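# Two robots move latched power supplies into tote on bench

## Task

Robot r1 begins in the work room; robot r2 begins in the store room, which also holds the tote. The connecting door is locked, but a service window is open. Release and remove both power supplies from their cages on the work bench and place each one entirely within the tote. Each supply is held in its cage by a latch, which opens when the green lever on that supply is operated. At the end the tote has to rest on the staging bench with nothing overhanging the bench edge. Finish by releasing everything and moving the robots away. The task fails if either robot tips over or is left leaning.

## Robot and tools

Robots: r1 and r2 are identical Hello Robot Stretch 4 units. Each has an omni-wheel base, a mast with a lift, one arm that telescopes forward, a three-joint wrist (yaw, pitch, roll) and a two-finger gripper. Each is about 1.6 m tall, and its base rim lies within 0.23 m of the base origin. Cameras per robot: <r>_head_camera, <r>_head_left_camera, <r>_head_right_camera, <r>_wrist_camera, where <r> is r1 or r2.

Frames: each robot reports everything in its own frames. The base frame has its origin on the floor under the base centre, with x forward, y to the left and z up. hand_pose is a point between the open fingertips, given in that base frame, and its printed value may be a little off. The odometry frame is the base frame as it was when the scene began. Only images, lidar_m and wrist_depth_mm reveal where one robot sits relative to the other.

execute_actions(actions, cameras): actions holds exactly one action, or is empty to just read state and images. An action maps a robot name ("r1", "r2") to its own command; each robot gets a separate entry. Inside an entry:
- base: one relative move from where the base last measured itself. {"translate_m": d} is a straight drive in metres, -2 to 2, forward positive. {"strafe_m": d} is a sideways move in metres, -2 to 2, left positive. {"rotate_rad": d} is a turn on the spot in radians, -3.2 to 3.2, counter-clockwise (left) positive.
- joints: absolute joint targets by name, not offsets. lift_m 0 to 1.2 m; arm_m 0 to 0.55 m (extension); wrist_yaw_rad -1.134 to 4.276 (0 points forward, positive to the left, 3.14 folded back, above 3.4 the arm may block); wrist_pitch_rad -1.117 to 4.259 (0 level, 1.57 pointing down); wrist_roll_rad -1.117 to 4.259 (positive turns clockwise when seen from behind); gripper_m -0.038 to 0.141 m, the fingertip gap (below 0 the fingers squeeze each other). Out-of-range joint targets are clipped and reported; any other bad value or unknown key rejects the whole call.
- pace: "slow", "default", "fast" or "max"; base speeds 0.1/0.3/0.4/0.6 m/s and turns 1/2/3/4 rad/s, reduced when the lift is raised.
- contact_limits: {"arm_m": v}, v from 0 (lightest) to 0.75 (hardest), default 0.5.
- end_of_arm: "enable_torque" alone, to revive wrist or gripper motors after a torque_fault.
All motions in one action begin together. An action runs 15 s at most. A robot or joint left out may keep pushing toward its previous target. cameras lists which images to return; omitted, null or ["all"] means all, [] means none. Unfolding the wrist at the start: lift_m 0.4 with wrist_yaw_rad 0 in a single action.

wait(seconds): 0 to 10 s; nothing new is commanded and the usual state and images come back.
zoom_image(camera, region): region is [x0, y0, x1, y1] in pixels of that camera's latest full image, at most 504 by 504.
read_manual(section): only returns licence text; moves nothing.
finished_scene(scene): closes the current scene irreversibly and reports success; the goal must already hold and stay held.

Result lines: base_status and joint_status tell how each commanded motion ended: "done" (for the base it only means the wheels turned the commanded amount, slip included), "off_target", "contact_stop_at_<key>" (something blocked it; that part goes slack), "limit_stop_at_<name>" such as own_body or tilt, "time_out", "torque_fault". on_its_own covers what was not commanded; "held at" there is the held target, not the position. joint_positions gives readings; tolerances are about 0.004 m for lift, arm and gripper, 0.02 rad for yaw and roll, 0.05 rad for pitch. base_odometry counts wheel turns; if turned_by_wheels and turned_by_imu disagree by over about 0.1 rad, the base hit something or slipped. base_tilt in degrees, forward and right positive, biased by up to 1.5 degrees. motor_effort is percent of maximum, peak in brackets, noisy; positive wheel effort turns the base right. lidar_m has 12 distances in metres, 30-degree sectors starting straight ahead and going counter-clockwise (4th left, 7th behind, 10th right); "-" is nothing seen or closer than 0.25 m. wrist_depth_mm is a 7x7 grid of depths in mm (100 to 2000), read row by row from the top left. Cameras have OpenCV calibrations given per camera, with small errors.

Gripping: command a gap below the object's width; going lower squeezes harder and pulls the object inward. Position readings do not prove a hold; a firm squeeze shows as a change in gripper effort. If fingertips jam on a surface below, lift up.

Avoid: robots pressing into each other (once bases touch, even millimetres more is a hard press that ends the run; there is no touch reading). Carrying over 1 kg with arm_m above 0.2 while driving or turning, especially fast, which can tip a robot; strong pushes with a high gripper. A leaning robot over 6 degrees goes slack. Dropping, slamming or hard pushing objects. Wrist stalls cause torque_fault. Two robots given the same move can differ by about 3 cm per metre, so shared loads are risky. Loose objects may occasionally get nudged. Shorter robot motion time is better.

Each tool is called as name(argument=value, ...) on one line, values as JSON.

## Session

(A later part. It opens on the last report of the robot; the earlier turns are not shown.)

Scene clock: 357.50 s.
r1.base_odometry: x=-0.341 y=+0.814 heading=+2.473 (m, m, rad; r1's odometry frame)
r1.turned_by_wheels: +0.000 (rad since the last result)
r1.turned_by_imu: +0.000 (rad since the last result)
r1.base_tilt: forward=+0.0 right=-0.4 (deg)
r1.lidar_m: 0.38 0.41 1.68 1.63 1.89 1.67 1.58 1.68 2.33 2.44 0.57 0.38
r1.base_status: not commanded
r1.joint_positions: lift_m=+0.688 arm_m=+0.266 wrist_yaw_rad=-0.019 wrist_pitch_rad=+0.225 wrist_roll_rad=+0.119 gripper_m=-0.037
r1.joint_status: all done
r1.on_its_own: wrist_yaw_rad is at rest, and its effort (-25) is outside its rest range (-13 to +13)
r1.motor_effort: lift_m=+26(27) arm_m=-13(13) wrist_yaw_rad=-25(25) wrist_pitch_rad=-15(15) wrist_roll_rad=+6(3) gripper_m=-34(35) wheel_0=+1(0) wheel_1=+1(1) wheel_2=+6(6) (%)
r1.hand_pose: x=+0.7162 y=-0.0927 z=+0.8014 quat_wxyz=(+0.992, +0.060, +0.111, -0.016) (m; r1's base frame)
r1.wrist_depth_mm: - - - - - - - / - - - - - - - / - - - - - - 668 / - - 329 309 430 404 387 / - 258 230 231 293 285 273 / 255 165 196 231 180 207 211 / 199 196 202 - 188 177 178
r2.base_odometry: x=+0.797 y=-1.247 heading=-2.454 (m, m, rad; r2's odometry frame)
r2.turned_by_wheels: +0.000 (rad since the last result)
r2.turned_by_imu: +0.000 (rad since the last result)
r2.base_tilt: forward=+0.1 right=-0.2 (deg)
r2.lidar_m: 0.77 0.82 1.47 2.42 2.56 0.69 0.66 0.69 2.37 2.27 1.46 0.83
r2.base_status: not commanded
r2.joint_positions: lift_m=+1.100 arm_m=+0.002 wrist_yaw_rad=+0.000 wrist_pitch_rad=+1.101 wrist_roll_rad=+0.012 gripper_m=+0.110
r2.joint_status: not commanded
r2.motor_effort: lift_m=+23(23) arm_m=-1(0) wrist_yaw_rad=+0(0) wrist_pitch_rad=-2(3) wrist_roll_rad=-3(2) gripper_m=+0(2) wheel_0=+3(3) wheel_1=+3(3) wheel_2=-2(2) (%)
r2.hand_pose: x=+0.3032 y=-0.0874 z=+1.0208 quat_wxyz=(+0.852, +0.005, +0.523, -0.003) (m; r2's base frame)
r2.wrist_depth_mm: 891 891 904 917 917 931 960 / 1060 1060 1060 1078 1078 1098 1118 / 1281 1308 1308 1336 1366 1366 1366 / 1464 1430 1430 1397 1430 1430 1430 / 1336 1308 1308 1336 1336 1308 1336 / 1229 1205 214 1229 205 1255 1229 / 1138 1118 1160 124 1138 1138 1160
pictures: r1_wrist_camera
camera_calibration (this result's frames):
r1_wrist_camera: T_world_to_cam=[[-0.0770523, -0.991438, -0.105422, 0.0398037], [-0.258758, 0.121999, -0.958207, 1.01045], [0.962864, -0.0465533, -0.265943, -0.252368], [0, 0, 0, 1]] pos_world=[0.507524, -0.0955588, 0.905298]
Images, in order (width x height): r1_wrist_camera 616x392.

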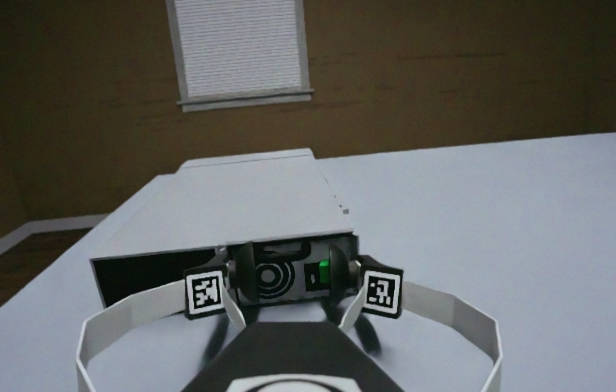

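execute_actions(actions=[{"r1":{"base":{"strafe_m":0.001},"joints":{"lift_m":0.690,"arm_m":0.263},"pace":"slow"}}], cameras=[])

execute_actions(actions=[{"r1":{"joints":{"arm_m":0.2623},"pace":"slow"}}], cameras=["r1_wrist_camera"])

zoom_image(camera="r1_wrist_camera", region=[200, 190, 400, 330])

Scene clock: 387.37 s.
r1.base_odometry: x=-0.342 y=+0.813 heading=+2.474 (m, m, rad; r1's odometry frame)
r1.turned_by_wheels: +0.001 (rad since the last result)
r1.turned_by_imu: +0.001 (rad since the last result)
r1.base_tilt: forward=+0.0 right=-0.4 (deg)
r1.lidar_m: 0.37 0.37 1.69 1.63 1.87 1.67 1.57 1.67 2.32 2.47 0.52 0.38
r1.base_status: done
r1.joint_positions: lift_m=+0.690 arm_m=+0.265 wrist_yaw_rad=-0.020 wrist_pitch_rad=+0.225 wrist_roll_rad=+0.119 gripper_m=-0.037
r1.joint_status: all done
r1.on_its_own: wrist_yaw_rad is at rest, and its effort (-21) is outside its rest range (-13 to +13)
r1.motor_effort: lift_m=+25(27) arm_m=-13(17) wrist_yaw_rad=-21(24) wrist_pitch_rad=-16(15) wrist_roll_rad=+5(3) gripper_m=-36(35) wheel_0=+1(3) wheel_1=+0(4) wheel_2=+7(8) (%)
r1.hand_pose: x=+0.7156 y=-0.0931 z=+0.8033 quat_wxyz=(+0.992, +0.060, +0.112, -0.017) (m; r1's base frame)
r1.wrist_depth_mm: - - - - - - - / - - - - - - - / - - - - - - 661 / - - 332 317 430 410 394 / - 264 231 231 298 289 278 / 258 164 195 235 180 209 214 / 202 199 203 - 190 179 179
r2.base_odometry: x=+0.797 y=-1.247 heading=-2.454 (m, m, rad; r2's odometry frame)
r2.turned_by_wheels: +0.000 (rad since the last result)
r2.turned_by_imu: +0.001 (rad since the last result)
r2.base_tilt: forward=+0.1 right=-0.2 (deg)
r2.lidar_m: 0.79 0.85 1.47 2.44 2.53 0.71 0.64 0.70 2.36 2.29 1.47 0.82
r2.base_status: not commanded
r2.joint_positions: lift_m=+1.100 arm_m=+0.002 wrist_yaw_rad=+0.000 wrist_pitch_rad=+1.101 wrist_roll_rad=+0.012 gripper_m=+0.110
r2.joint_status: not commanded
r2.motor_effort: lift_m=+23(23) arm_m=+0(0) wrist_yaw_rad=+0(0) wrist_pitch_rad=-2(3) wrist_roll_rad=-2(1) gripper_m=+0(1) wheel_0=+3(3) wheel_1=+3(3) wheel_2=-2(2) (%)
r2.hand_pose: x=+0.3032 y=-0.0874 z=+1.0208 quat_wxyz=(+0.852, +0.005, +0.523, -0.003) (m; r2's base frame)
r2.wrist_depth_mm: 904 891 904 917 931 946 931 / 1078 1060 1078 1078 1078 1098 1138 / 1281 1281 1308 1336 1366 1366 1366 / 1430 1430 1430 1430 1430 1430 1430 / 1308 1308 1336 1308 1308 1308 1308 / 1229 1182 214 1205 205 1229 1229 / 1138 1118 1138 124 1160 1138 1138
pictures: none
No camera images: the call's "cameras" was empty. Leave "cameras" out to get every camera's image.

Scene clock: 387.87 s.
r1.base_odometry: x=-0.342 y=+0.813 heading=+2.474 (m, m, rad; r1's odometry frame)
r1.turned_by_wheels: +0.000 (rad since the last result)
r1.turned_by_imu: +0.000 (rad since the last result)
r1.base_tilt: forward=+0.0 right=-0.4 (deg)
r1.lidar_m: 0.36 0.40 1.69 1.62 1.90 1.68 1.59 1.66 2.29 2.46 0.55 0.40
r1.base_status: not commanded
r1.joint_positions: lift_m=+0.690 arm_m=+0.264 wrist_yaw_rad=-0.021 wrist_pitch_rad=+0.225 wrist_roll_rad=+0.119 gripper_m=-0.037
r1.joint_status: all done
r1.on_its_own: wrist_yaw_rad is at rest, and its effort (-19) is outside its rest range (-13 to +13)
r1.motor_effort: lift_m=+25(26) arm_m=-12(15) wrist_yaw_rad=-19(21) wrist_pitch_rad=-16(17) wrist_roll_rad=+2(3) gripper_m=-33(36) wheel_0=+1(1) wheel_1=+0(0) wheel_2=+7(7) (%)
r1.hand_pose: x=+0.7146 y=-0.0932 z=+0.8033 quat_wxyz=(+0.992, +0.060, +0.112, -0.017) (m; r1's base frame)
r1.wrist_depth_mm: - - - - - - - / - - - - - - - / - - - - - - 668 / - - 332 319 433 413 394 / - 266 236 234 297 287 276 / 259 164 182 235 180 209 214 / 203 198 204 - 191 180 179
r2.base_odometry: x=+0.797 y=-1.247 heading=-2.454 (m, m, rad; r2's odometry frame)
r2.turned_by_wheels: +0.000 (rad since the last result)
r2.turned_by_imu: +0.000 (rad since the last result)
r2.base_tilt: forward=+0.1 right=-0.2 (deg)
r2.lidar_m: 0.79 0.82 1.47 2.42 2.56 0.71 0.66 0.71 2.39 2.28 1.47 0.83
r2.base_status: not commanded
r2.joint_positions: lift_m=+1.100 arm_m=+0.002 wrist_yaw_rad=+0.000 wrist_pitch_rad=+1.101 wrist_roll_rad=+0.012 gripper_m=+0.110
r2.joint_status: not commanded
r2.motor_effort: lift_m=+23(23) arm_m=-1(1) wrist_yaw_rad=+0(0) wrist_pitch_rad=-2(3) wrist_roll_rad=-2(2) gripper_m=+0(1) wheel_0=+3(3) wheel_1=+3(3) wheel_2=-2(2) (%)
r2.hand_pose: x=+0.3032 y=-0.0874 z=+1.0208 quat_wxyz=(+0.852, +0.005, +0.523, -0.003) (m; r2's base frame)
r2.wrist_depth_mm: 891 904 904 917 931 931 946 / 1060 1060 1078 1078 1098 1118 1138 / 1255 1308 1308 1308 1336 1366 1397 / 1430 1430 1397 1430 1430 1430 1464 / 1308 1308 1308 1308 1308 1336 1336 / 1205 1205 213 1205 205 1205 1229 / 1138 1118 1118 124 1138 1138 1160
pictures: r1_wrist_camera
camera_calibration (this result's frames):
r1_wrist_camera: T_world_to_cam=[[-0.0789316, -0.991293, -0.105398, 0.0407135], [-0.258934, 0.122486, -0.958097, 1.01204], [0.962665, -0.0483331, -0.266347, -0.250125], [0, 0, 0, 1]] pos_world=[0.50605, -0.0956903, 0.9073]
Images, in order (width x height): r1_wrist_camera 616x392.

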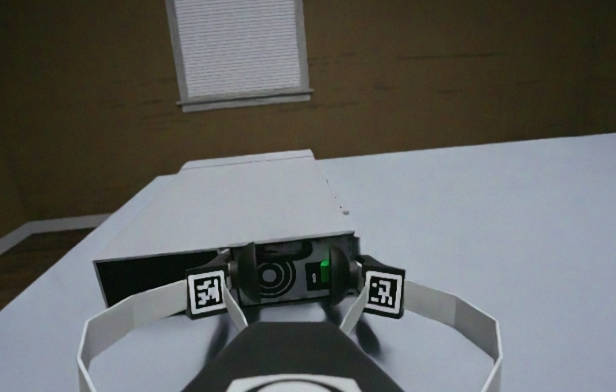

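Region (200, 190, 400, 330) of r1_wrist_camera's 616x392 image, scaled by 2.520; it fills the top 353 rows of this view, and the rest is white.

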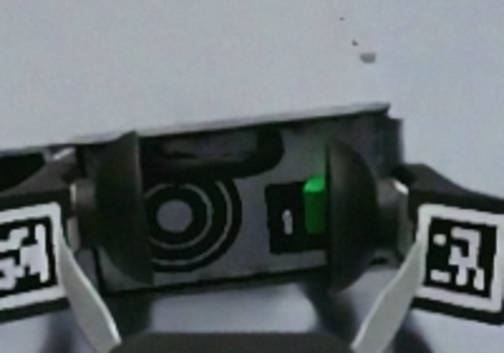

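The PSU front lifted and effort dropped — it's sliding. Continue small steps.

execute_actions(actions=[{"r1":{"joints":{"arm_m":0.2613},"pace":"slow"}}], cameras=[])

execute_actions(actions=[{"r1":{"joints":{"arm_m":0.2603},"pace":"slow"}}], cameras=["r1_wrist_camera"])

zoom_image(camera="r1_wrist_camera", region=[200, 190, 400, 330])

Scene clock: 388.47 s.
r1.base_odometry: x=-0.342 y=+0.813 heading=+2.474 (m, m, rad; r1's odometry frame)
r1.turned_by_wheels: +0.001 (rad since the last result)
r1.turned_by_imu: +0.001 (rad since the last result)
r1.base_tilt: forward=+0.0 right=-0.3 (deg)
r1.lidar_m: 0.38 0.41 1.69 1.64 1.85 1.66 1.58 1.68 2.29 2.46 0.53 0.39
r1.base_status: not commanded
r1.joint_positions: lift_m=+0.690 arm_m=+0.263 wrist_yaw_rad=-0.018 wrist_pitch_rad=+0.226 wrist_roll_rad=+0.120 gripper_m=-0.037
r1.joint_status: all done
r1.on_its_own: wrist_yaw_rad is at rest, and its effort (-29) is outside its rest range (-13 to +13)
r1.motor_effort: lift_m=+25(25) arm_m=-11(9) wrist_yaw_rad=-29(30) wrist_pitch_rad=-17(18) wrist_roll_rad=-2(1) gripper_m=-30(33) wheel_0=+5(5) wheel_1=+2(2) wheel_2=+7(7) (%)
r1.hand_pose: x=+0.7138 y=-0.0924 z=+0.8032 quat_wxyz=(+0.992, +0.061, +0.112, -0.015) (m; r1's base frame)
r1.wrist_depth_mm: - - - - - - - / - - - - - - - / - - - - - - 661 / - - 332 315 433 407 387 / - 265 236 231 294 287 274 / 259 162 195 226 182 217 213 / 210 198 204 - 190 176 179
r2.base_odometry: x=+0.797 y=-1.247 heading=-2.454 (m, m, rad; r2's odometry frame)
r2.turned_by_wheels: +0.000 (rad since the last result)
r2.turned_by_imu: +0.000 (rad since the last result)
r2.base_tilt: forward=+0.1 right=-0.2 (deg)
r2.lidar_m: 0.79 0.84 1.49 2.44 2.53 0.69 0.66 0.69 2.40 2.27 1.48 0.81
r2.base_status: not commanded
r2.joint_positions: lift_m=+1.100 arm_m=+0.002 wrist_yaw_rad=+0.000 wrist_pitch_rad=+1.101 wrist_roll_rad=+0.012 gripper_m=+0.110
r2.joint_status: not commanded
r2.motor_effort: lift_m=+23(23) arm_m=-1(0) wrist_yaw_rad=+0(0) wrist_pitch_rad=-3(2) wrist_roll_rad=-2(4) gripper_m=-1(1) wheel_0=+3(3) wheel_1=+3(3) wheel_2=-2(2) (%)
r2.hand_pose: x=+0.3032 y=-0.0874 z=+1.0208 quat_wxyz=(+0.852, +0.005, +0.523, -0.003) (m; r2's base frame)
r2.wrist_depth_mm: 891 904 917 904 931 931 946 / 1042 1078 1060 1098 1098 1118 1118 / 1281 1308 1308 1308 1366 1366 1366 / 1397 1397 1397 1430 1397 1464 1464 / 1336 1308 1308 1336 1308 1308 1308 / 1229 1182 214 1229 205 1229 1205 / 1160 1118 1138 124 1138 1138 1160
pictures: none
No camera images: the call's "cameras" was empty. Leave "cameras" out to get every camera's image.

Scene clock: 388.93 s.
r1.base_odometry: x=-0.342 y=+0.813 heading=+2.474 (m, m, rad; r1's odometry frame)
r1.turned_by_wheels: +0.000 (rad since the last result)
r1.turned_by_imu: +0.000 (rad since the last result)
r1.base_tilt: forward=-0.1 right=-0.4 (deg)
r1.lidar_m: 0.37 0.41 1.70 1.64 1.89 1.68 1.58 1.68 2.29 2.46 0.57 0.40
r1.base_status: not commanded
r1.joint_positions: lift_m=+0.690 arm_m=+0.263 wrist_yaw_rad=-0.017 wrist_pitch_rad=+0.226 wrist_roll_rad=+0.120 gripper_m=-0.037
r1.joint_status: all done
r1.on_its_own: wrist_yaw_rad is at rest, and its effort (-31) is outside its rest range (-13 to +13)
r1.motor_effort: lift_m=+25(25) arm_m=-13(9) wrist_yaw_rad=-31(31) wrist_pitch_rad=-18(17) wrist_roll_rad=-1(0) gripper_m=-33(32) wheel_0=+5(5) wheel_1=+2(2) wheel_2=+7(7) (%)
r1.hand_pose: x=+0.7131 y=-0.0921 z=+0.8032 quat_wxyz=(+0.992, +0.060, +0.112, -0.015) (m; r1's base frame)
r1.wrist_depth_mm: - - - - - - - / - - - - - - - / - - - - - - 661 / - - 332 315 433 407 392 / - 265 237 232 296 286 276 / 260 163 196 228 182 216 213 / 210 198 203 - 190 176 179
r2.base_odometry: x=+0.797 y=-1.247 heading=-2.454 (m, m, rad; r2's odometry frame)
r2.turned_by_wheels: +0.000 (rad since the last result)
r2.turned_by_imu: +0.000 (rad since the last result)
r2.base_tilt: forward=+0.1 right=-0.2 (deg)
r2.lidar_m: 0.79 0.84 1.48 2.42 2.54 0.71 0.67 0.69 2.37 2.26 1.48 0.84
r2.base_status: not commanded
r2.joint_positions: lift_m=+1.100 arm_m=+0.002 wrist_yaw_rad=+0.000 wrist_pitch_rad=+1.101 wrist_roll_rad=+0.012 gripper_m=+0.110
r2.joint_status: not commanded
r2.motor_effort: lift_m=+23(22) arm_m=-1(1) wrist_yaw_rad=+1(0) wrist_pitch_rad=-3(3) wrist_roll_rad=+0(3) gripper_m=-2(0) wheel_0=+3(3) wheel_1=+3(3) wheel_2=-2(2) (%)
r2.hand_pose: x=+0.3032 y=-0.0874 z=+1.0208 quat_wxyz=(+0.852, +0.005, +0.523, -0.003) (m; r2's base frame)
r2.wrist_depth_mm: 891 904 904 917 931 946 946 / 1060 1078 1060 1078 1098 1118 1138 / 1281 1308 1308 1336 1366 1366 1366 / 1430 1430 1430 1430 1397 1430 1430 / 1308 1336 1308 1336 1336 1308 1336 / 1229 1182 214 1229 205 1205 1229 / 1138 1138 1138 124 1138 1138 1138
pictures: r1_wrist_camera
camera_calibration (this result's frames):
r1_wrist_camera: T_world_to_cam=[[-0.0754553, -0.991436, -0.106584, 0.0401056], [-0.259949, 0.122751, -0.957788, 1.01187], [0.96267, -0.0445637, -0.266985, -0.247757], [0, 0, 0, 1]] pos_world=[0.504568, -0.0954865, 0.907282]
Images, in order (width x height): r1_wrist_camera 616x392.

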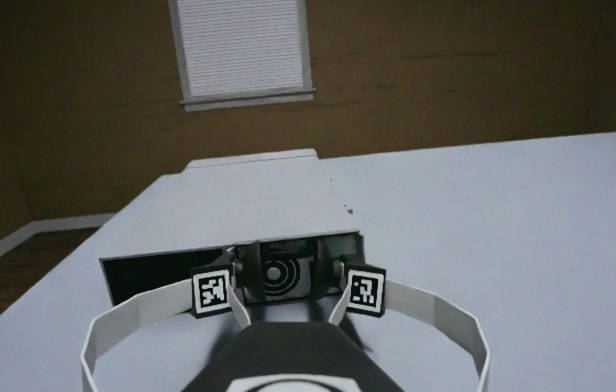

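Region (200, 190, 400, 330) of r1_wrist_camera's 616x392 image, scaled by 2.520; it fills the top 353 rows of this view, and the rest is white.

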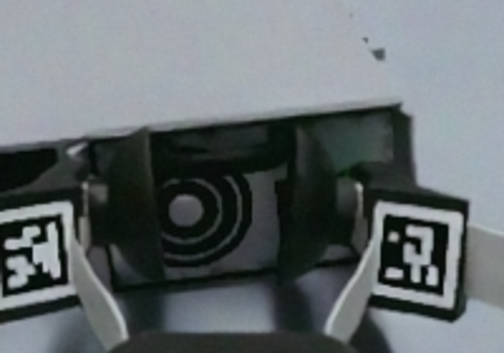

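execute_actions(actions=[{"r1":{"base":{"strafe_m":0.007},"pace":"slow"}}], cameras=[])

execute_actions(actions=[{"r1":{"joints":{"arm_m":0.2593},"pace":"slow"}}], cameras=["r1_wrist_camera"])

zoom_image(camera="r1_wrist_camera", region=[200, 190, 400, 330])

Scene clock: 389.87 s.
r1.base_odometry: x=-0.347 y=+0.808 heading=+2.475 (m, m, rad; r1's odometry frame)
r1.turned_by_wheels: +0.000 (rad since the last result)
r1.turned_by_imu: +0.000 (rad since the last result)
r1.base_tilt: forward=+0.0 right=-0.3 (deg)
r1.lidar_m: 0.35 0.40 1.69 1.63 1.84 1.67 1.58 1.64 2.28 2.45 0.55 0.39
r1.base_status: done
r1.joint_positions: lift_m=+0.690 arm_m=+0.262 wrist_yaw_rad=-0.020 wrist_pitch_rad=+0.226 wrist_roll_rad=+0.120 gripper_m=-0.037
r1.joint_status: not commanded
r1.on_its_own: wrist_yaw_rad is at rest, and its effort (-22) is outside its rest range (-13 to +13)
r1.motor_effort: lift_m=+24(25) arm_m=-12(13) wrist_yaw_rad=-22(31) wrist_pitch_rad=-17(17) wrist_roll_rad=+1(1) gripper_m=-32(32) wheel_0=-2(5) wheel_1=-1(9) wheel_2=+7(7) (%)
r1.hand_pose: x=+0.7128 y=-0.0930 z=+0.8033 quat_wxyz=(+0.992, +0.061, +0.112, -0.017) (m; r1's base frame)
r1.wrist_depth_mm: - - - - - - - / - - - - - - - / - - - - - - 661 / - - 334 314 436 410 394 / - 268 235 232 283 287 276 / 260 227 182 229 182 218 214 / 206 198 204 - 191 177 181
r2.base_odometry: x=+0.797 y=-1.247 heading=-2.454 (m, m, rad; r2's odometry frame)
r2.turned_by_wheels: +0.000 (rad since the last result)
r2.turned_by_imu: +0.000 (rad since the last result)
r2.base_tilt: forward=+0.1 right=-0.2 (deg)
r2.lidar_m: 0.79 0.84 1.50 2.43 2.54 0.67 0.65 0.72 2.38 2.26 1.48 0.82
r2.base_status: not commanded
r2.joint_positions: lift_m=+1.100 arm_m=+0.002 wrist_yaw_rad=+0.000 wrist_pitch_rad=+1.101 wrist_roll_rad=+0.012 gripper_m=+0.110
r2.joint_status: not commanded
r2.motor_effort: lift_m=+23(23) arm_m=+0(1) wrist_yaw_rad=+0(0) wrist_pitch_rad=-2(2) wrist_roll_rad=-1(3) gripper_m=-1(0) wheel_0=+3(3) wheel_1=+3(3) wheel_2=-1(2) (%)
r2.hand_pose: x=+0.3032 y=-0.0874 z=+1.0208 quat_wxyz=(+0.852, +0.005, +0.523, -0.003) (m; r2's base frame)
r2.wrist_depth_mm: 891 891 904 917 931 946 946 / 1042 1060 1078 1078 1098 1118 1118 / 1281 1281 1336 1336 1366 1366 1366 / 1397 1430 1430 1397 1430 1430 1464 / 1336 1336 1308 1308 1336 1336 1308 / 1205 1205 214 1229 206 1205 1229 / 1138 1138 1138 123 1138 1138 1160
pictures: none
No camera images: the call's "cameras" was empty. Leave "cameras" out to get every camera's image.

Scene clock: 390.33 s.
r1.base_odometry: x=-0.347 y=+0.808 heading=+2.475 (m, m, rad; r1's odometry frame)
r1.turned_by_wheels: +0.000 (rad since the last result)
r1.turned_by_imu: +0.000 (rad since the last result)
r1.base_tilt: forward=+0.1 right=-0.3 (deg)
r1.lidar_m: 0.36 0.41 1.68 1.61 1.86 1.68 1.58 1.69 2.30 2.46 0.54 0.41
r1.base_status: not commanded
r1.joint_positions: lift_m=+0.690 arm_m=+0.262 wrist_yaw_rad=-0.019 wrist_pitch_rad=+0.225 wrist_roll_rad=+0.120 gripper_m=-0.037
r1.joint_status: all done
r1.on_its_own: wrist_yaw_rad is at rest, and its effort (-24) is outside its rest range (-13 to +13)
r1.motor_effort: lift_m=+25(25) arm_m=-14(16) wrist_yaw_rad=-24(24) wrist_pitch_rad=-17(17) wrist_roll_rad=-2(1) gripper_m=-32(33) wheel_0=-2(2) wheel_1=-1(2) wheel_2=+7(7) (%)
r1.hand_pose: x=+0.7122 y=-0.0929 z=+0.8033 quat_wxyz=(+0.992, +0.061, +0.112, -0.016) (m; r1's base frame)
r1.wrist_depth_mm: - - - - - - - / - - - - - - - / - - - - - - 661 / - - 332 315 436 410 392 / - 272 236 234 286 287 277 / 262 226 183 229 182 219 214 / 207 197 204 - 190 176 180
r2.base_odometry: x=+0.797 y=-1.247 heading=-2.454 (m, m, rad; r2's odometry frame)
r2.turned_by_wheels: +0.000 (rad since the last result)
r2.turned_by_imu: +0.000 (rad since the last result)
r2.base_tilt: forward=+0.1 right=-0.2 (deg)
r2.lidar_m: 0.80 0.82 1.46 2.45 2.54 0.68 0.65 0.67 2.36 2.27 1.48 0.83
r2.base_status: not commanded
r2.joint_positions: lift_m=+1.100 arm_m=+0.002 wrist_yaw_rad=+0.000 wrist_pitch_rad=+1.101 wrist_roll_rad=+0.012 gripper_m=+0.110
r2.joint_status: not commanded
r2.motor_effort: lift_m=+23(23) arm_m=+0(0) wrist_yaw_rad=+0(0) wrist_pitch_rad=-3(2) wrist_roll_rad=-2(1) gripper_m=-1(2) wheel_0=+3(3) wheel_1=+3(3) wheel_2=-2(2) (%)
r2.hand_pose: x=+0.3032 y=-0.0874 z=+1.0208 quat_wxyz=(+0.852, +0.005, +0.523, -0.003) (m; r2's base frame)
r2.wrist_depth_mm: 891 891 904 917 917 931 946 / 1042 1042 1078 1098 1078 1118 1118 / 1281 1308 1308 1336 1336 1366 1366 / 1397 1464 1430 1397 1430 1397 1430 / 1336 1308 1308 1336 1308 1336 1336 / 1229 1205 214 1229 205 1205 1229 / 1138 1138 1160 124 1138 1138 1160
pictures: r1_wrist_camera
camera_calibration (this result's frames):
r1_wrist_camera: T_world_to_cam=[[-0.0780395, -0.991217, -0.106763, 0.0413282], [-0.259117, 0.123576, -0.957908, 1.01144], [0.962688, -0.0470905, -0.266485, -0.247528], [0, 0, 0, 1]] pos_world=[0.503599, -0.0956812, 0.907319]
Images, in order (width x height): r1_wrist_camera 616x392.

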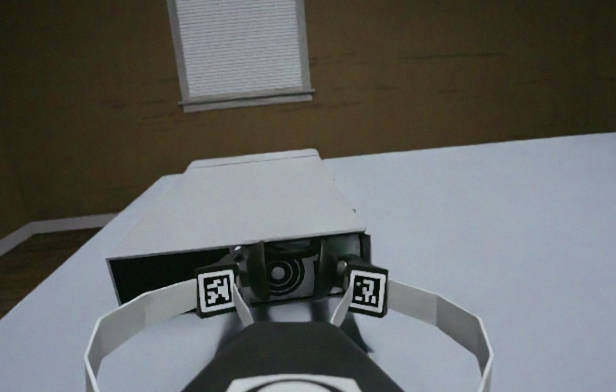

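Region (200, 190, 400, 330) of r1_wrist_camera's 616x392 image, scaled by 2.520; it fills the top 353 rows of this view, and the rest is white.

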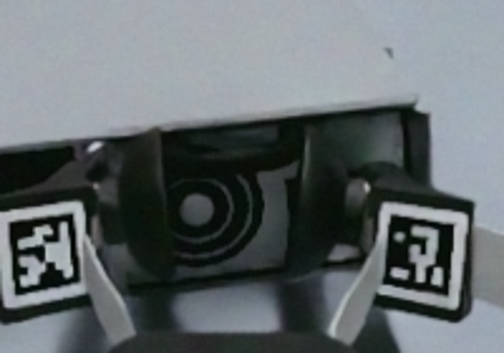

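execute_actions(actions=[{"r1":{"base":{"strafe_m":0.003},"pace":"slow"}}], cameras=[])

execute_actions(actions=[{"r1":{"joints":{"arm_m":0.2583},"pace":"slow"}}], cameras=["r1_wrist_camera"])

zoom_image(camera="r1_wrist_camera", region=[200, 190, 400, 330])

Scene clock: 391.10 s.
r1.base_odometry: x=-0.349 y=+0.806 heading=+2.475 (m, m, rad; r1's odometry frame)
r1.turned_by_wheels: +0.000 (rad since the last result)
r1.turned_by_imu: +0.000 (rad since the last result)
r1.base_tilt: forward=+0.0 right=-0.4 (deg)
r1.lidar_m: 0.37 0.40 1.69 1.61 1.88 1.67 1.56 1.68 2.29 2.47 0.56 0.41
r1.base_status: done
r1.joint_positions: lift_m=+0.690 arm_m=+0.262 wrist_yaw_rad=-0.021 wrist_pitch_rad=+0.225 wrist_roll_rad=+0.120 gripper_m=-0.037
r1.joint_status: not commanded
r1.on_its_own: wrist_yaw_rad is at rest, and its effort (-19) is outside its rest range (-13 to +13)
r1.motor_effort: lift_m=+25(24) arm_m=-14(14) wrist_yaw_rad=-19(22) wrist_pitch_rad=-15(16) wrist_roll_rad=-1(1) gripper_m=-31(31) wheel_0=-5(7) wheel_1=-1(1) wheel_2=+6(7) (%)
r1.hand_pose: x=+0.7119 y=-0.0934 z=+0.8034 quat_wxyz=(+0.992, +0.061, +0.112, -0.017) (m; r1's base frame)
r1.wrist_depth_mm: - - - - - - - / - - - - - - - / - - - - - - 668 / - - 332 315 433 410 394 / - 278 238 233 283 289 278 / 260 229 183 227 182 220 213 / 206 198 205 - 191 177 180
r2.base_odometry: x=+0.797 y=-1.247 heading=-2.454 (m, m, rad; r2's odometry frame)
r2.turned_by_wheels: +0.000 (rad since the last result)
r2.turned_by_imu: +0.000 (rad since the last result)
r2.base_tilt: forward=+0.1 right=-0.1 (deg)
r2.lidar_m: 0.79 0.84 1.48 2.44 2.53 0.71 0.66 0.71 2.41 2.28 1.47 0.83
r2.base_status: not commanded
r2.joint_positions: lift_m=+1.100 arm_m=+0.002 wrist_yaw_rad=+0.000 wrist_pitch_rad=+1.101 wrist_roll_rad=+0.012 gripper_m=+0.110
r2.joint_status: not commanded
r2.motor_effort: lift_m=+23(23) arm_m=-1(0) wrist_yaw_rad=+0(0) wrist_pitch_rad=-2(2) wrist_roll_rad=-3(2) gripper_m=-1(0) wheel_0=+3(3) wheel_1=+3(3) wheel_2=-2(2) (%)
r2.hand_pose: x=+0.3032 y=-0.0874 z=+1.0208 quat_wxyz=(+0.852, +0.005, +0.523, -0.003) (m; r2's base frame)
r2.wrist_depth_mm: 904 904 917 917 917 931 931 / 1060 1042 1078 1078 1078 1118 1118 / 1281 1281 1308 1308 1336 1397 1397 / 1430 1430 1464 1430 1430 1430 1464 / 1336 1336 1308 1308 1336 1308 1336 / 1205 1205 214 1229 205 1229 1255 / 1138 1138 1138 124 1160 1138 1138
pictures: none
No camera images: the call's "cameras" was empty. Leave "cameras" out to get every camera's image.

Scene clock: 391.70 s.
r1.base_odometry: x=-0.348 y=+0.805 heading=+2.476 (m, m, rad; r1's odometry frame)
r1.turned_by_wheels: +0.001 (rad since the last result)
r1.turned_by_imu: +0.001 (rad since the last result)
r1.base_tilt: forward=+0.0 right=-0.4 (deg)
r1.lidar_m: 0.36 0.44 1.66 1.63 1.85 1.64 1.59 1.65 2.33 2.47 0.56 0.40
r1.base_status: not commanded
r1.joint_positions: lift_m=+0.690 arm_m=+0.259 wrist_yaw_rad=-0.023 wrist_pitch_rad=+0.232 wrist_roll_rad=+0.120 gripper_m=-0.037
r1.joint_status: all done
r1.on_its_own: wrist_pitch_rad is at rest, and its effort (-37) is outside its rest range (-23 to +23)
r1.motor_effort: lift_m=+24(25) arm_m=-5(15) wrist_yaw_rad=-12(18) wrist_pitch_rad=-37(37) wrist_roll_rad=+1(2) gripper_m=-14(34) wheel_0=+7(7) wheel_1=+4(4) wheel_2=+0(6) (%)
r1.hand_pose: x=+0.7087 y=-0.0940 z=+0.8014 quat_wxyz=(+0.991, +0.061, +0.115, -0.019) (m; r1's base frame)
r1.wrist_depth_mm: - - - - - - - / - - - - - - - / - - - - - 654 615 / - - 312 294 413 392 375 / - 282 244 226 271 276 266 / 252 234 184 198 180 215 207 / 201 192 198 - 185 172 175
r2.base_odometry: x=+0.797 y=-1.247 heading=-2.454 (m, m, rad; r2's odometry frame)
r2.turned_by_wheels: +0.000 (rad since the last result)
r2.turned_by_imu: +0.000 (rad since the last result)
r2.base_tilt: forward=+0.1 right=-0.2 (deg)
r2.lidar_m: 0.80 0.83 1.46 2.43 2.56 0.69 0.64 0.70 2.38 2.27 1.50 0.85
r2.base_status: not commanded
r2.joint_positions: lift_m=+1.100 arm_m=+0.002 wrist_yaw_rad=+0.000 wrist_pitch_rad=+1.101 wrist_roll_rad=+0.012 gripper_m=+0.110
r2.joint_status: not commanded
r2.motor_effort: lift_m=+23(23) arm_m=+0(0) wrist_yaw_rad=+0(0) wrist_pitch_rad=-2(3) wrist_roll_rad=-2(2) gripper_m=-1(1) wheel_0=+3(3) wheel_1=+3(3) wheel_2=-2(2) (%)
r2.hand_pose: x=+0.3032 y=-0.0874 z=+1.0208 quat_wxyz=(+0.852, +0.005, +0.523, -0.003) (m; r2's base frame)
r2.wrist_depth_mm: 904 904 904 917 931 931 946 / 1078 1060 1060 1078 1098 1118 1118 / 1281 1281 1308 1336 1336 1366 1366 / 1430 1430 1464 1397 1430 1430 1430 / 1308 1308 1308 1308 1336 1281 1336 / 1229 1205 214 1229 205 1229 1205 / 1118 1118 1138 124 1138 1138 1160
pictures: r1_wrist_camera
camera_calibration (this result's frames):
r1_wrist_camera: T_world_to_cam=[[-0.0826319, -0.990915, -0.106111, 0.0425313], [-0.26541, 0.124512, -0.956062, 1.01188], [0.960588, -0.0508382, -0.273287, -0.238142], [0, 0, 0, 1]] pos_world=[0.500832, -0.0959521, 0.906848]
Images, in order (width x height): r1_wrist_camera 616x392.

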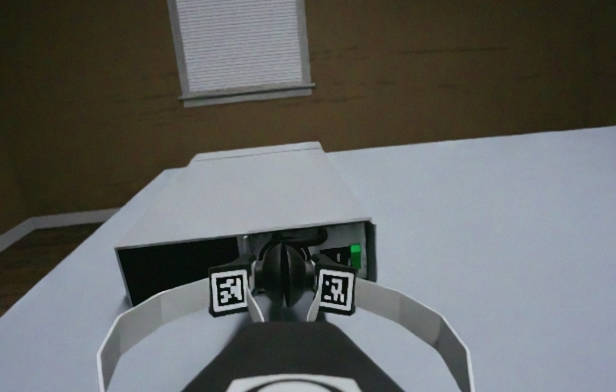

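Region (200, 190, 400, 330) of r1_wrist_camera's 616x392 image, scaled by 2.520; it fills the top 353 rows of this view, and the rest is white.

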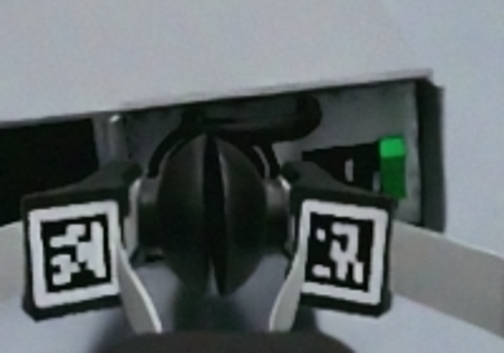

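execute_actions(actions=[{"r1":{"joints":{"arm_m":0.22,"lift_m":0.686}}}], cameras=[])

execute_actions(actions=[{"r1":{"base":{"strafe_m":-0.003},"joints":{"lift_m":0.92,"gripper_m":0.012,"wrist_roll_rad":1.57,"wrist_yaw_rad":-0.035},"pace":"fast"}}], cameras=[])

execute_actions(actions=[{"r1":{"joints":{"wrist_pitch_rad":1.0,"arm_m":0.362,"lift_m":0.91}}}], cameras=[])

execute_actions(actions=[{"r1":{"joints":{"arm_m":0.373,"lift_m":0.891},"pace":"slow"}}], cameras=["r1_wrist_camera"])

zoom_image(camera="r1_wrist_camera", region=[200, 170, 400, 330])

Scene clock: 393.97 s.
r1.base_odometry: x=-0.348 y=+0.806 heading=+2.475 (m, m, rad; r1's odometry frame)
r1.turned_by_wheels: -0.001 (rad since the last result)
r1.turned_by_imu: -0.001 (rad since the last result)
r1.base_tilt: forward=-0.1 right=-0.4 (deg)
r1.lidar_m: 0.37 0.41 1.68 1.62 1.88 1.68 1.59 1.65 2.29 2.46 0.59 0.41
r1.base_status: not commanded
r1.joint_positions: lift_m=+0.686 arm_m=+0.222 wrist_yaw_rad=-0.027 wrist_pitch_rad=+0.222 wrist_roll_rad=+0.120 gripper_m=-0.037
r1.joint_status: all done
r1.motor_effort: lift_m=+17(24) arm_m=-9(8) wrist_yaw_rad=-1(18) wrist_pitch_rad=-7(37) wrist_roll_rad=+0(0) gripper_m=-18(20) wheel_0=-2(7) wheel_1=+0(3) wheel_2=+0(0) (%)
r1.hand_pose: x=+0.6714 y=-0.0950 z=+0.8008 quat_wxyz=(+0.992, +0.061, +0.110, -0.020) (m; r1's base frame)
r1.wrist_depth_mm: - - - - - - - / - - - - - - - / - - - - - - 676 / - - 332 315 439 413 394 / - 312 307 258 301 287 276 / 258 242 182 199 176 220 213 / 205 196 204 - 189 175 179
r2.base_odometry: x=+0.797 y=-1.247 heading=-2.454 (m, m, rad; r2's odometry frame)
r2.turned_by_wheels: +0.000 (rad since the last result)
r2.turned_by_imu: +0.001 (rad since the last result)
r2.base_tilt: forward=+0.1 right=-0.2 (deg)
r2.lidar_m: 0.79 0.84 1.49 2.45 2.55 0.70 0.63 0.71 2.38 2.25 1.48 0.84
r2.base_status: not commanded
r2.joint_positions: lift_m=+1.100 arm_m=+0.002 wrist_yaw_rad=+0.000 wrist_pitch_rad=+1.101 wrist_roll_rad=+0.012 gripper_m=+0.110
r2.joint_status: not commanded
r2.motor_effort: lift_m=+22(23) arm_m=+0(1) wrist_yaw_rad=+0(0) wrist_pitch_rad=-3(2) wrist_roll_rad=-3(3) gripper_m=+0(2) wheel_0=+3(3) wheel_1=+3(3) wheel_2=-2(2) (%)
r2.hand_pose: x=+0.3032 y=-0.0874 z=+1.0208 quat_wxyz=(+0.852, +0.005, +0.523, -0.003) (m; r2's base frame)
r2.wrist_depth_mm: 891 904 904 917 931 946 946 / 1042 1060 1060 1078 1098 1118 1098 / 1281 1308 1308 1308 1336 1397 1397 / 1430 1430 1464 1397 1397 1430 1430 / 1336 1308 1336 1308 1308 1308 1308 / 1205 1182 213 1229 206 1205 1229 / 1160 1138 1160 124 1160 1138 1160
pictures: none
No camera images: the call's "cameras" was empty. Leave "cameras" out to get every camera's image.

Scene clock: 395.63 s.
r1.base_odometry: x=-0.347 y=+0.808 heading=+2.475 (m, m, rad; r1's odometry frame)
r1.turned_by_wheels: +0.000 (rad since the last result)
r1.turned_by_imu: +0.000 (rad since the last result)
r1.base_tilt: forward=+0.0 right=-0.3 (deg)
r1.lidar_m: 0.38 0.44 1.70 1.65 1.88 1.68 1.59 1.66 2.31 2.47 0.57 0.41
r1.base_status: done
r1.joint_positions: lift_m=+0.920 arm_m=+0.222 wrist_yaw_rad=-0.035 wrist_pitch_rad=+0.222 wrist_roll_rad=+1.570 gripper_m=+0.012
r1.joint_status: all done
r1.motor_effort: lift_m=+22(23) arm_m=-9(9) wrist_yaw_rad=-2(5) wrist_pitch_rad=-7(8) wrist_roll_rad=+2(4) gripper_m=-5(20) wheel_0=+0(5) wheel_1=-1(11) wheel_2=+0(0) (%)
r1.hand_pose: x=+0.6706 y=-0.0972 z=+1.0344 quat_wxyz=(+0.702, +0.704, +0.066, -0.091) (m; r1's base frame)
r1.wrist_depth_mm: - - - - 621 424 340 / - - - - 621 424 340 / - - - - 621 430 340 / - - - - 574 399 334 / - - - - 535 364 338 / - - 189 193 439 379 338 / - - - - 1863 368 334
r2.base_odometry: x=+0.797 y=-1.247 heading=-2.454 (m, m, rad; r2's odometry frame)
r2.turned_by_wheels: +0.000 (rad since the last result)
r2.turned_by_imu: +0.000 (rad since the last result)
r2.base_tilt: forward=+0.1 right=-0.2 (deg)
r2.lidar_m: 0.78 0.86 1.48 2.43 2.53 0.70 0.65 0.69 2.37 2.27 1.48 0.83
r2.base_status: not commanded
r2.joint_positions: lift_m=+1.100 arm_m=+0.002 wrist_yaw_rad=+0.000 wrist_pitch_rad=+1.101 wrist_roll_rad=+0.012 gripper_m=+0.110
r2.joint_status: not commanded
r2.motor_effort: lift_m=+23(23) arm_m=+0(0) wrist_yaw_rad=+0(0) wrist_pitch_rad=-2(2) wrist_roll_rad=-2(1) gripper_m=-1(2) wheel_0=+3(3) wheel_1=+3(3) wheel_2=-2(2) (%)
r2.hand_pose: x=+0.3032 y=-0.0874 z=+1.0208 quat_wxyz=(+0.852, +0.005, +0.523, -0.003) (m; r2's base frame)
r2.wrist_depth_mm: 891 891 904 917 931 931 960 / 1042 1060 1078 1098 1078 1098 1138 / 1281 1281 1308 1336 1336 1397 1397 / 1430 1430 1430 1430 1430 1397 1430 / 1308 1308 1336 1308 1336 1336 1308 / 1229 1205 213 1205 206 1229 1229 / 1138 1118 1138 124 1138 1138 1160
pictures: none
No camera images: the call's "cameras" was empty. Leave "cameras" out to get every camera's image.

Scene clock: 397.10 s.
r1.base_odometry: x=-0.347 y=+0.808 heading=+2.475 (m, m, rad; r1's odometry frame)
r1.turned_by_wheels: +0.000 (rad since the last result)
r1.turned_by_imu: +0.000 (rad since the last result)
r1.base_tilt: forward=-0.1 right=-0.4 (deg)
r1.lidar_m: 0.35 0.40 1.68 1.62 1.87 1.67 1.58 1.66 2.30 2.47 0.54 0.39
r1.base_status: not commanded
r1.joint_positions: lift_m=+0.910 arm_m=+0.360 wrist_yaw_rad=-0.035 wrist_pitch_rad=+1.001 wrist_roll_rad=+1.570 gripper_m=+0.012
r1.joint_status: all done
r1.motor_effort: lift_m=+17(19) arm_m=+9(8) wrist_yaw_rad=-1(0) wrist_pitch_rad=-2(6) wrist_roll_rad=+0(0) gripper_m=-5(3) wheel_0=+0(0) wheel_1=-1(1) wheel_2=+0(0) (%)
r1.hand_pose: x=+0.6839 y=-0.0928 z=+0.8456 quat_wxyz=(+0.615, +0.626, +0.329, -0.350) (m; r1's base frame)
r1.wrist_depth_mm: 492 413 347 304 271 241 222 / 496 415 351 306 272 242 225 / 508 421 351 310 271 243 225 / 508 370 309 300 273 243 226 / 521 349 296 277 274 245 227 / 517 357 188 195 262 247 229 / - 373 317 - 272 243 229
r2.base_odometry: x=+0.797 y=-1.247 heading=-2.454 (m, m, rad; r2's odometry frame)
r2.turned_by_wheels: +0.000 (rad since the last result)
r2.turned_by_imu: +0.000 (rad since the last result)
r2.base_tilt: forward=+0.0 right=-0.2 (deg)
r2.lidar_m: 0.79 0.83 1.44 2.42 2.54 0.70 0.66 0.69 2.39 2.26 1.50 0.84
r2.base_status: not commanded
r2.joint_positions: lift_m=+1.100 arm_m=+0.002 wrist_yaw_rad=+0.000 wrist_pitch_rad=+1.101 wrist_roll_rad=+0.012 gripper_m=+0.110
r2.joint_status: not commanded
r2.motor_effort: lift_m=+23(23) arm_m=+0(1) wrist_yaw_rad=+0(0) wrist_pitch_rad=-2(2) wrist_roll_rad=-2(3) gripper_m=+0(3) wheel_0=+3(3) wheel_1=+3(3) wheel_2=-2(2) (%)
r2.hand_pose: x=+0.3032 y=-0.0874 z=+1.0208 quat_wxyz=(+0.852, +0.005, +0.523, -0.003) (m; r2's base frame)
r2.wrist_depth_mm: 891 904 904 917 917 931 960 / 1060 1060 1060 1078 1078 1118 1138 / 1281 1281 1308 1308 1336 1366 1366 / 1430 1397 1464 1464 1430 1430 1430 / 1308 1308 1336 1308 1308 1336 1336 / 1229 1205 214 1229 206 1255 1229 / 1138 1118 1138 123 1160 1138 1138
pictures: none
No camera images: the call's "cameras" was empty. Leave "cameras" out to get every camera's image.

Scene clock: 398.03 s.
r1.base_odometry: x=-0.347 y=+0.808 heading=+2.475 (m, m, rad; r1's odometry frame)
r1.turned_by_wheels: +0.000 (rad since the last result)
r1.turned_by_imu: +0.000 (rad since the last result)
r1.base_tilt: forward=+0.0 right=-0.3 (deg)
r1.lidar_m: 0.36 0.40 1.64 1.65 1.87 1.67 1.60 1.66 2.28 2.47 0.57 0.41
r1.base_status: not commanded
r1.joint_positions: lift_m=+0.891 arm_m=+0.371 wrist_yaw_rad=-0.035 wrist_pitch_rad=+1.001 wrist_roll_rad=+1.570 gripper_m=+0.012
r1.joint_status: all done
r1.motor_effort: lift_m=+17(18) arm_m=+9(10) wrist_yaw_rad=-3(3) wrist_pitch_rad=-3(3) wrist_roll_rad=+1(2) gripper_m=-5(5) wheel_0=+0(0) wheel_1=-1(1) wheel_2=+0(0) (%)
r1.hand_pose: x=+0.6949 y=-0.0928 z=+0.8266 quat_wxyz=(+0.615, +0.626, +0.329, -0.350) (m; r1's base frame)
r1.wrist_depth_mm: 459 387 325 283 252 223 208 / 466 384 325 285 251 224 209 / 469 389 327 286 253 226 210 / 477 338 283 277 254 227 211 / 439 322 272 249 256 228 212 / 389 324 187 195 243 229 211 / 488 306 290 - 254 226 213
r2.base_odometry: x=+0.797 y=-1.247 heading=-2.454 (m, m, rad; r2's odometry frame)
r2.turned_by_wheels: +0.000 (rad since the last result)
r2.turned_by_imu: +0.000 (rad since the last result)
r2.base_tilt: forward=+0.1 right=-0.1 (deg)
r2.lidar_m: 0.79 0.82 1.49 2.42 2.54 0.70 0.63 0.71 2.40 2.26 1.49 0.84
r2.base_status: not commanded
r2.joint_positions: lift_m=+1.100 arm_m=+0.002 wrist_yaw_rad=+0.000 wrist_pitch_rad=+1.101 wrist_roll_rad=+0.012 gripper_m=+0.110
r2.joint_status: not commanded
r2.motor_effort: lift_m=+22(23) arm_m=+0(0) wrist_yaw_rad=+0(0) wrist_pitch_rad=-3(2) wrist_roll_rad=-3(3) gripper_m=-1(0) wheel_0=+3(3) wheel_1=+3(3) wheel_2=-2(2) (%)
r2.hand_pose: x=+0.3032 y=-0.0874 z=+1.0208 quat_wxyz=(+0.852, +0.005, +0.523, -0.003) (m; r2's base frame)
r2.wrist_depth_mm: 891 891 904 917 917 931 946 / 1060 1078 1078 1078 1098 1118 1138 / 1308 1308 1308 1366 1336 1366 1397 / 1430 1430 1430 1430 1430 1464 1464 / 1308 1308 1308 1336 1308 1336 1336 / 1229 1229 214 1229 206 1229 1229 / 1138 1118 1138 124 1138 1138 1138
pictures: r1_wrist_camera
camera_calibration (this result's frames):
r1_wrist_camera: T_world_to_cam=[[-0.859074, 0.0264458, -0.511167, 1.01394], [0.0110181, 0.999388, 0.0331874, 0.103552], [0.511732, 0.0228783, -0.85884, 0.584827], [0, 0, 0, 1]] pos_world=[0.570637, -0.143683, 1.01713]
Images, in order (width x height): r1_wrist_camera 616x392.

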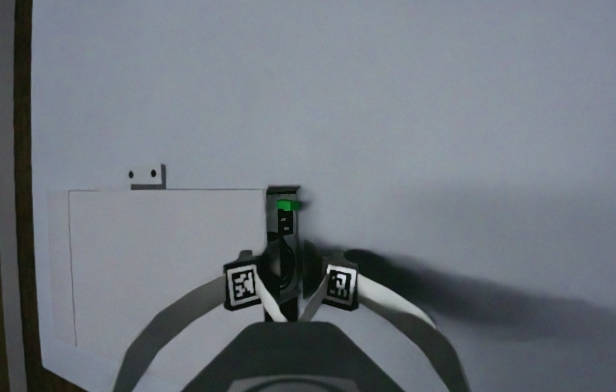

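Region (200, 170, 400, 330) of r1_wrist_camera's 616x392 image, scaled by 2.520; it fills the top 403 rows of this view, and the rest is white.

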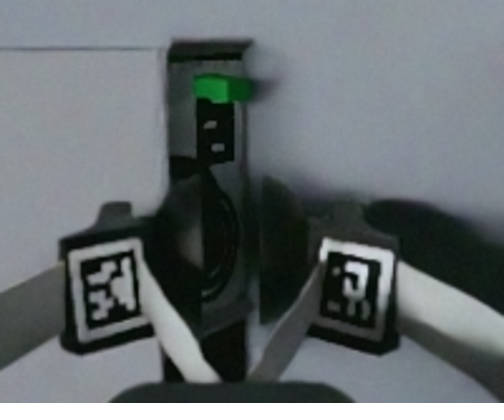

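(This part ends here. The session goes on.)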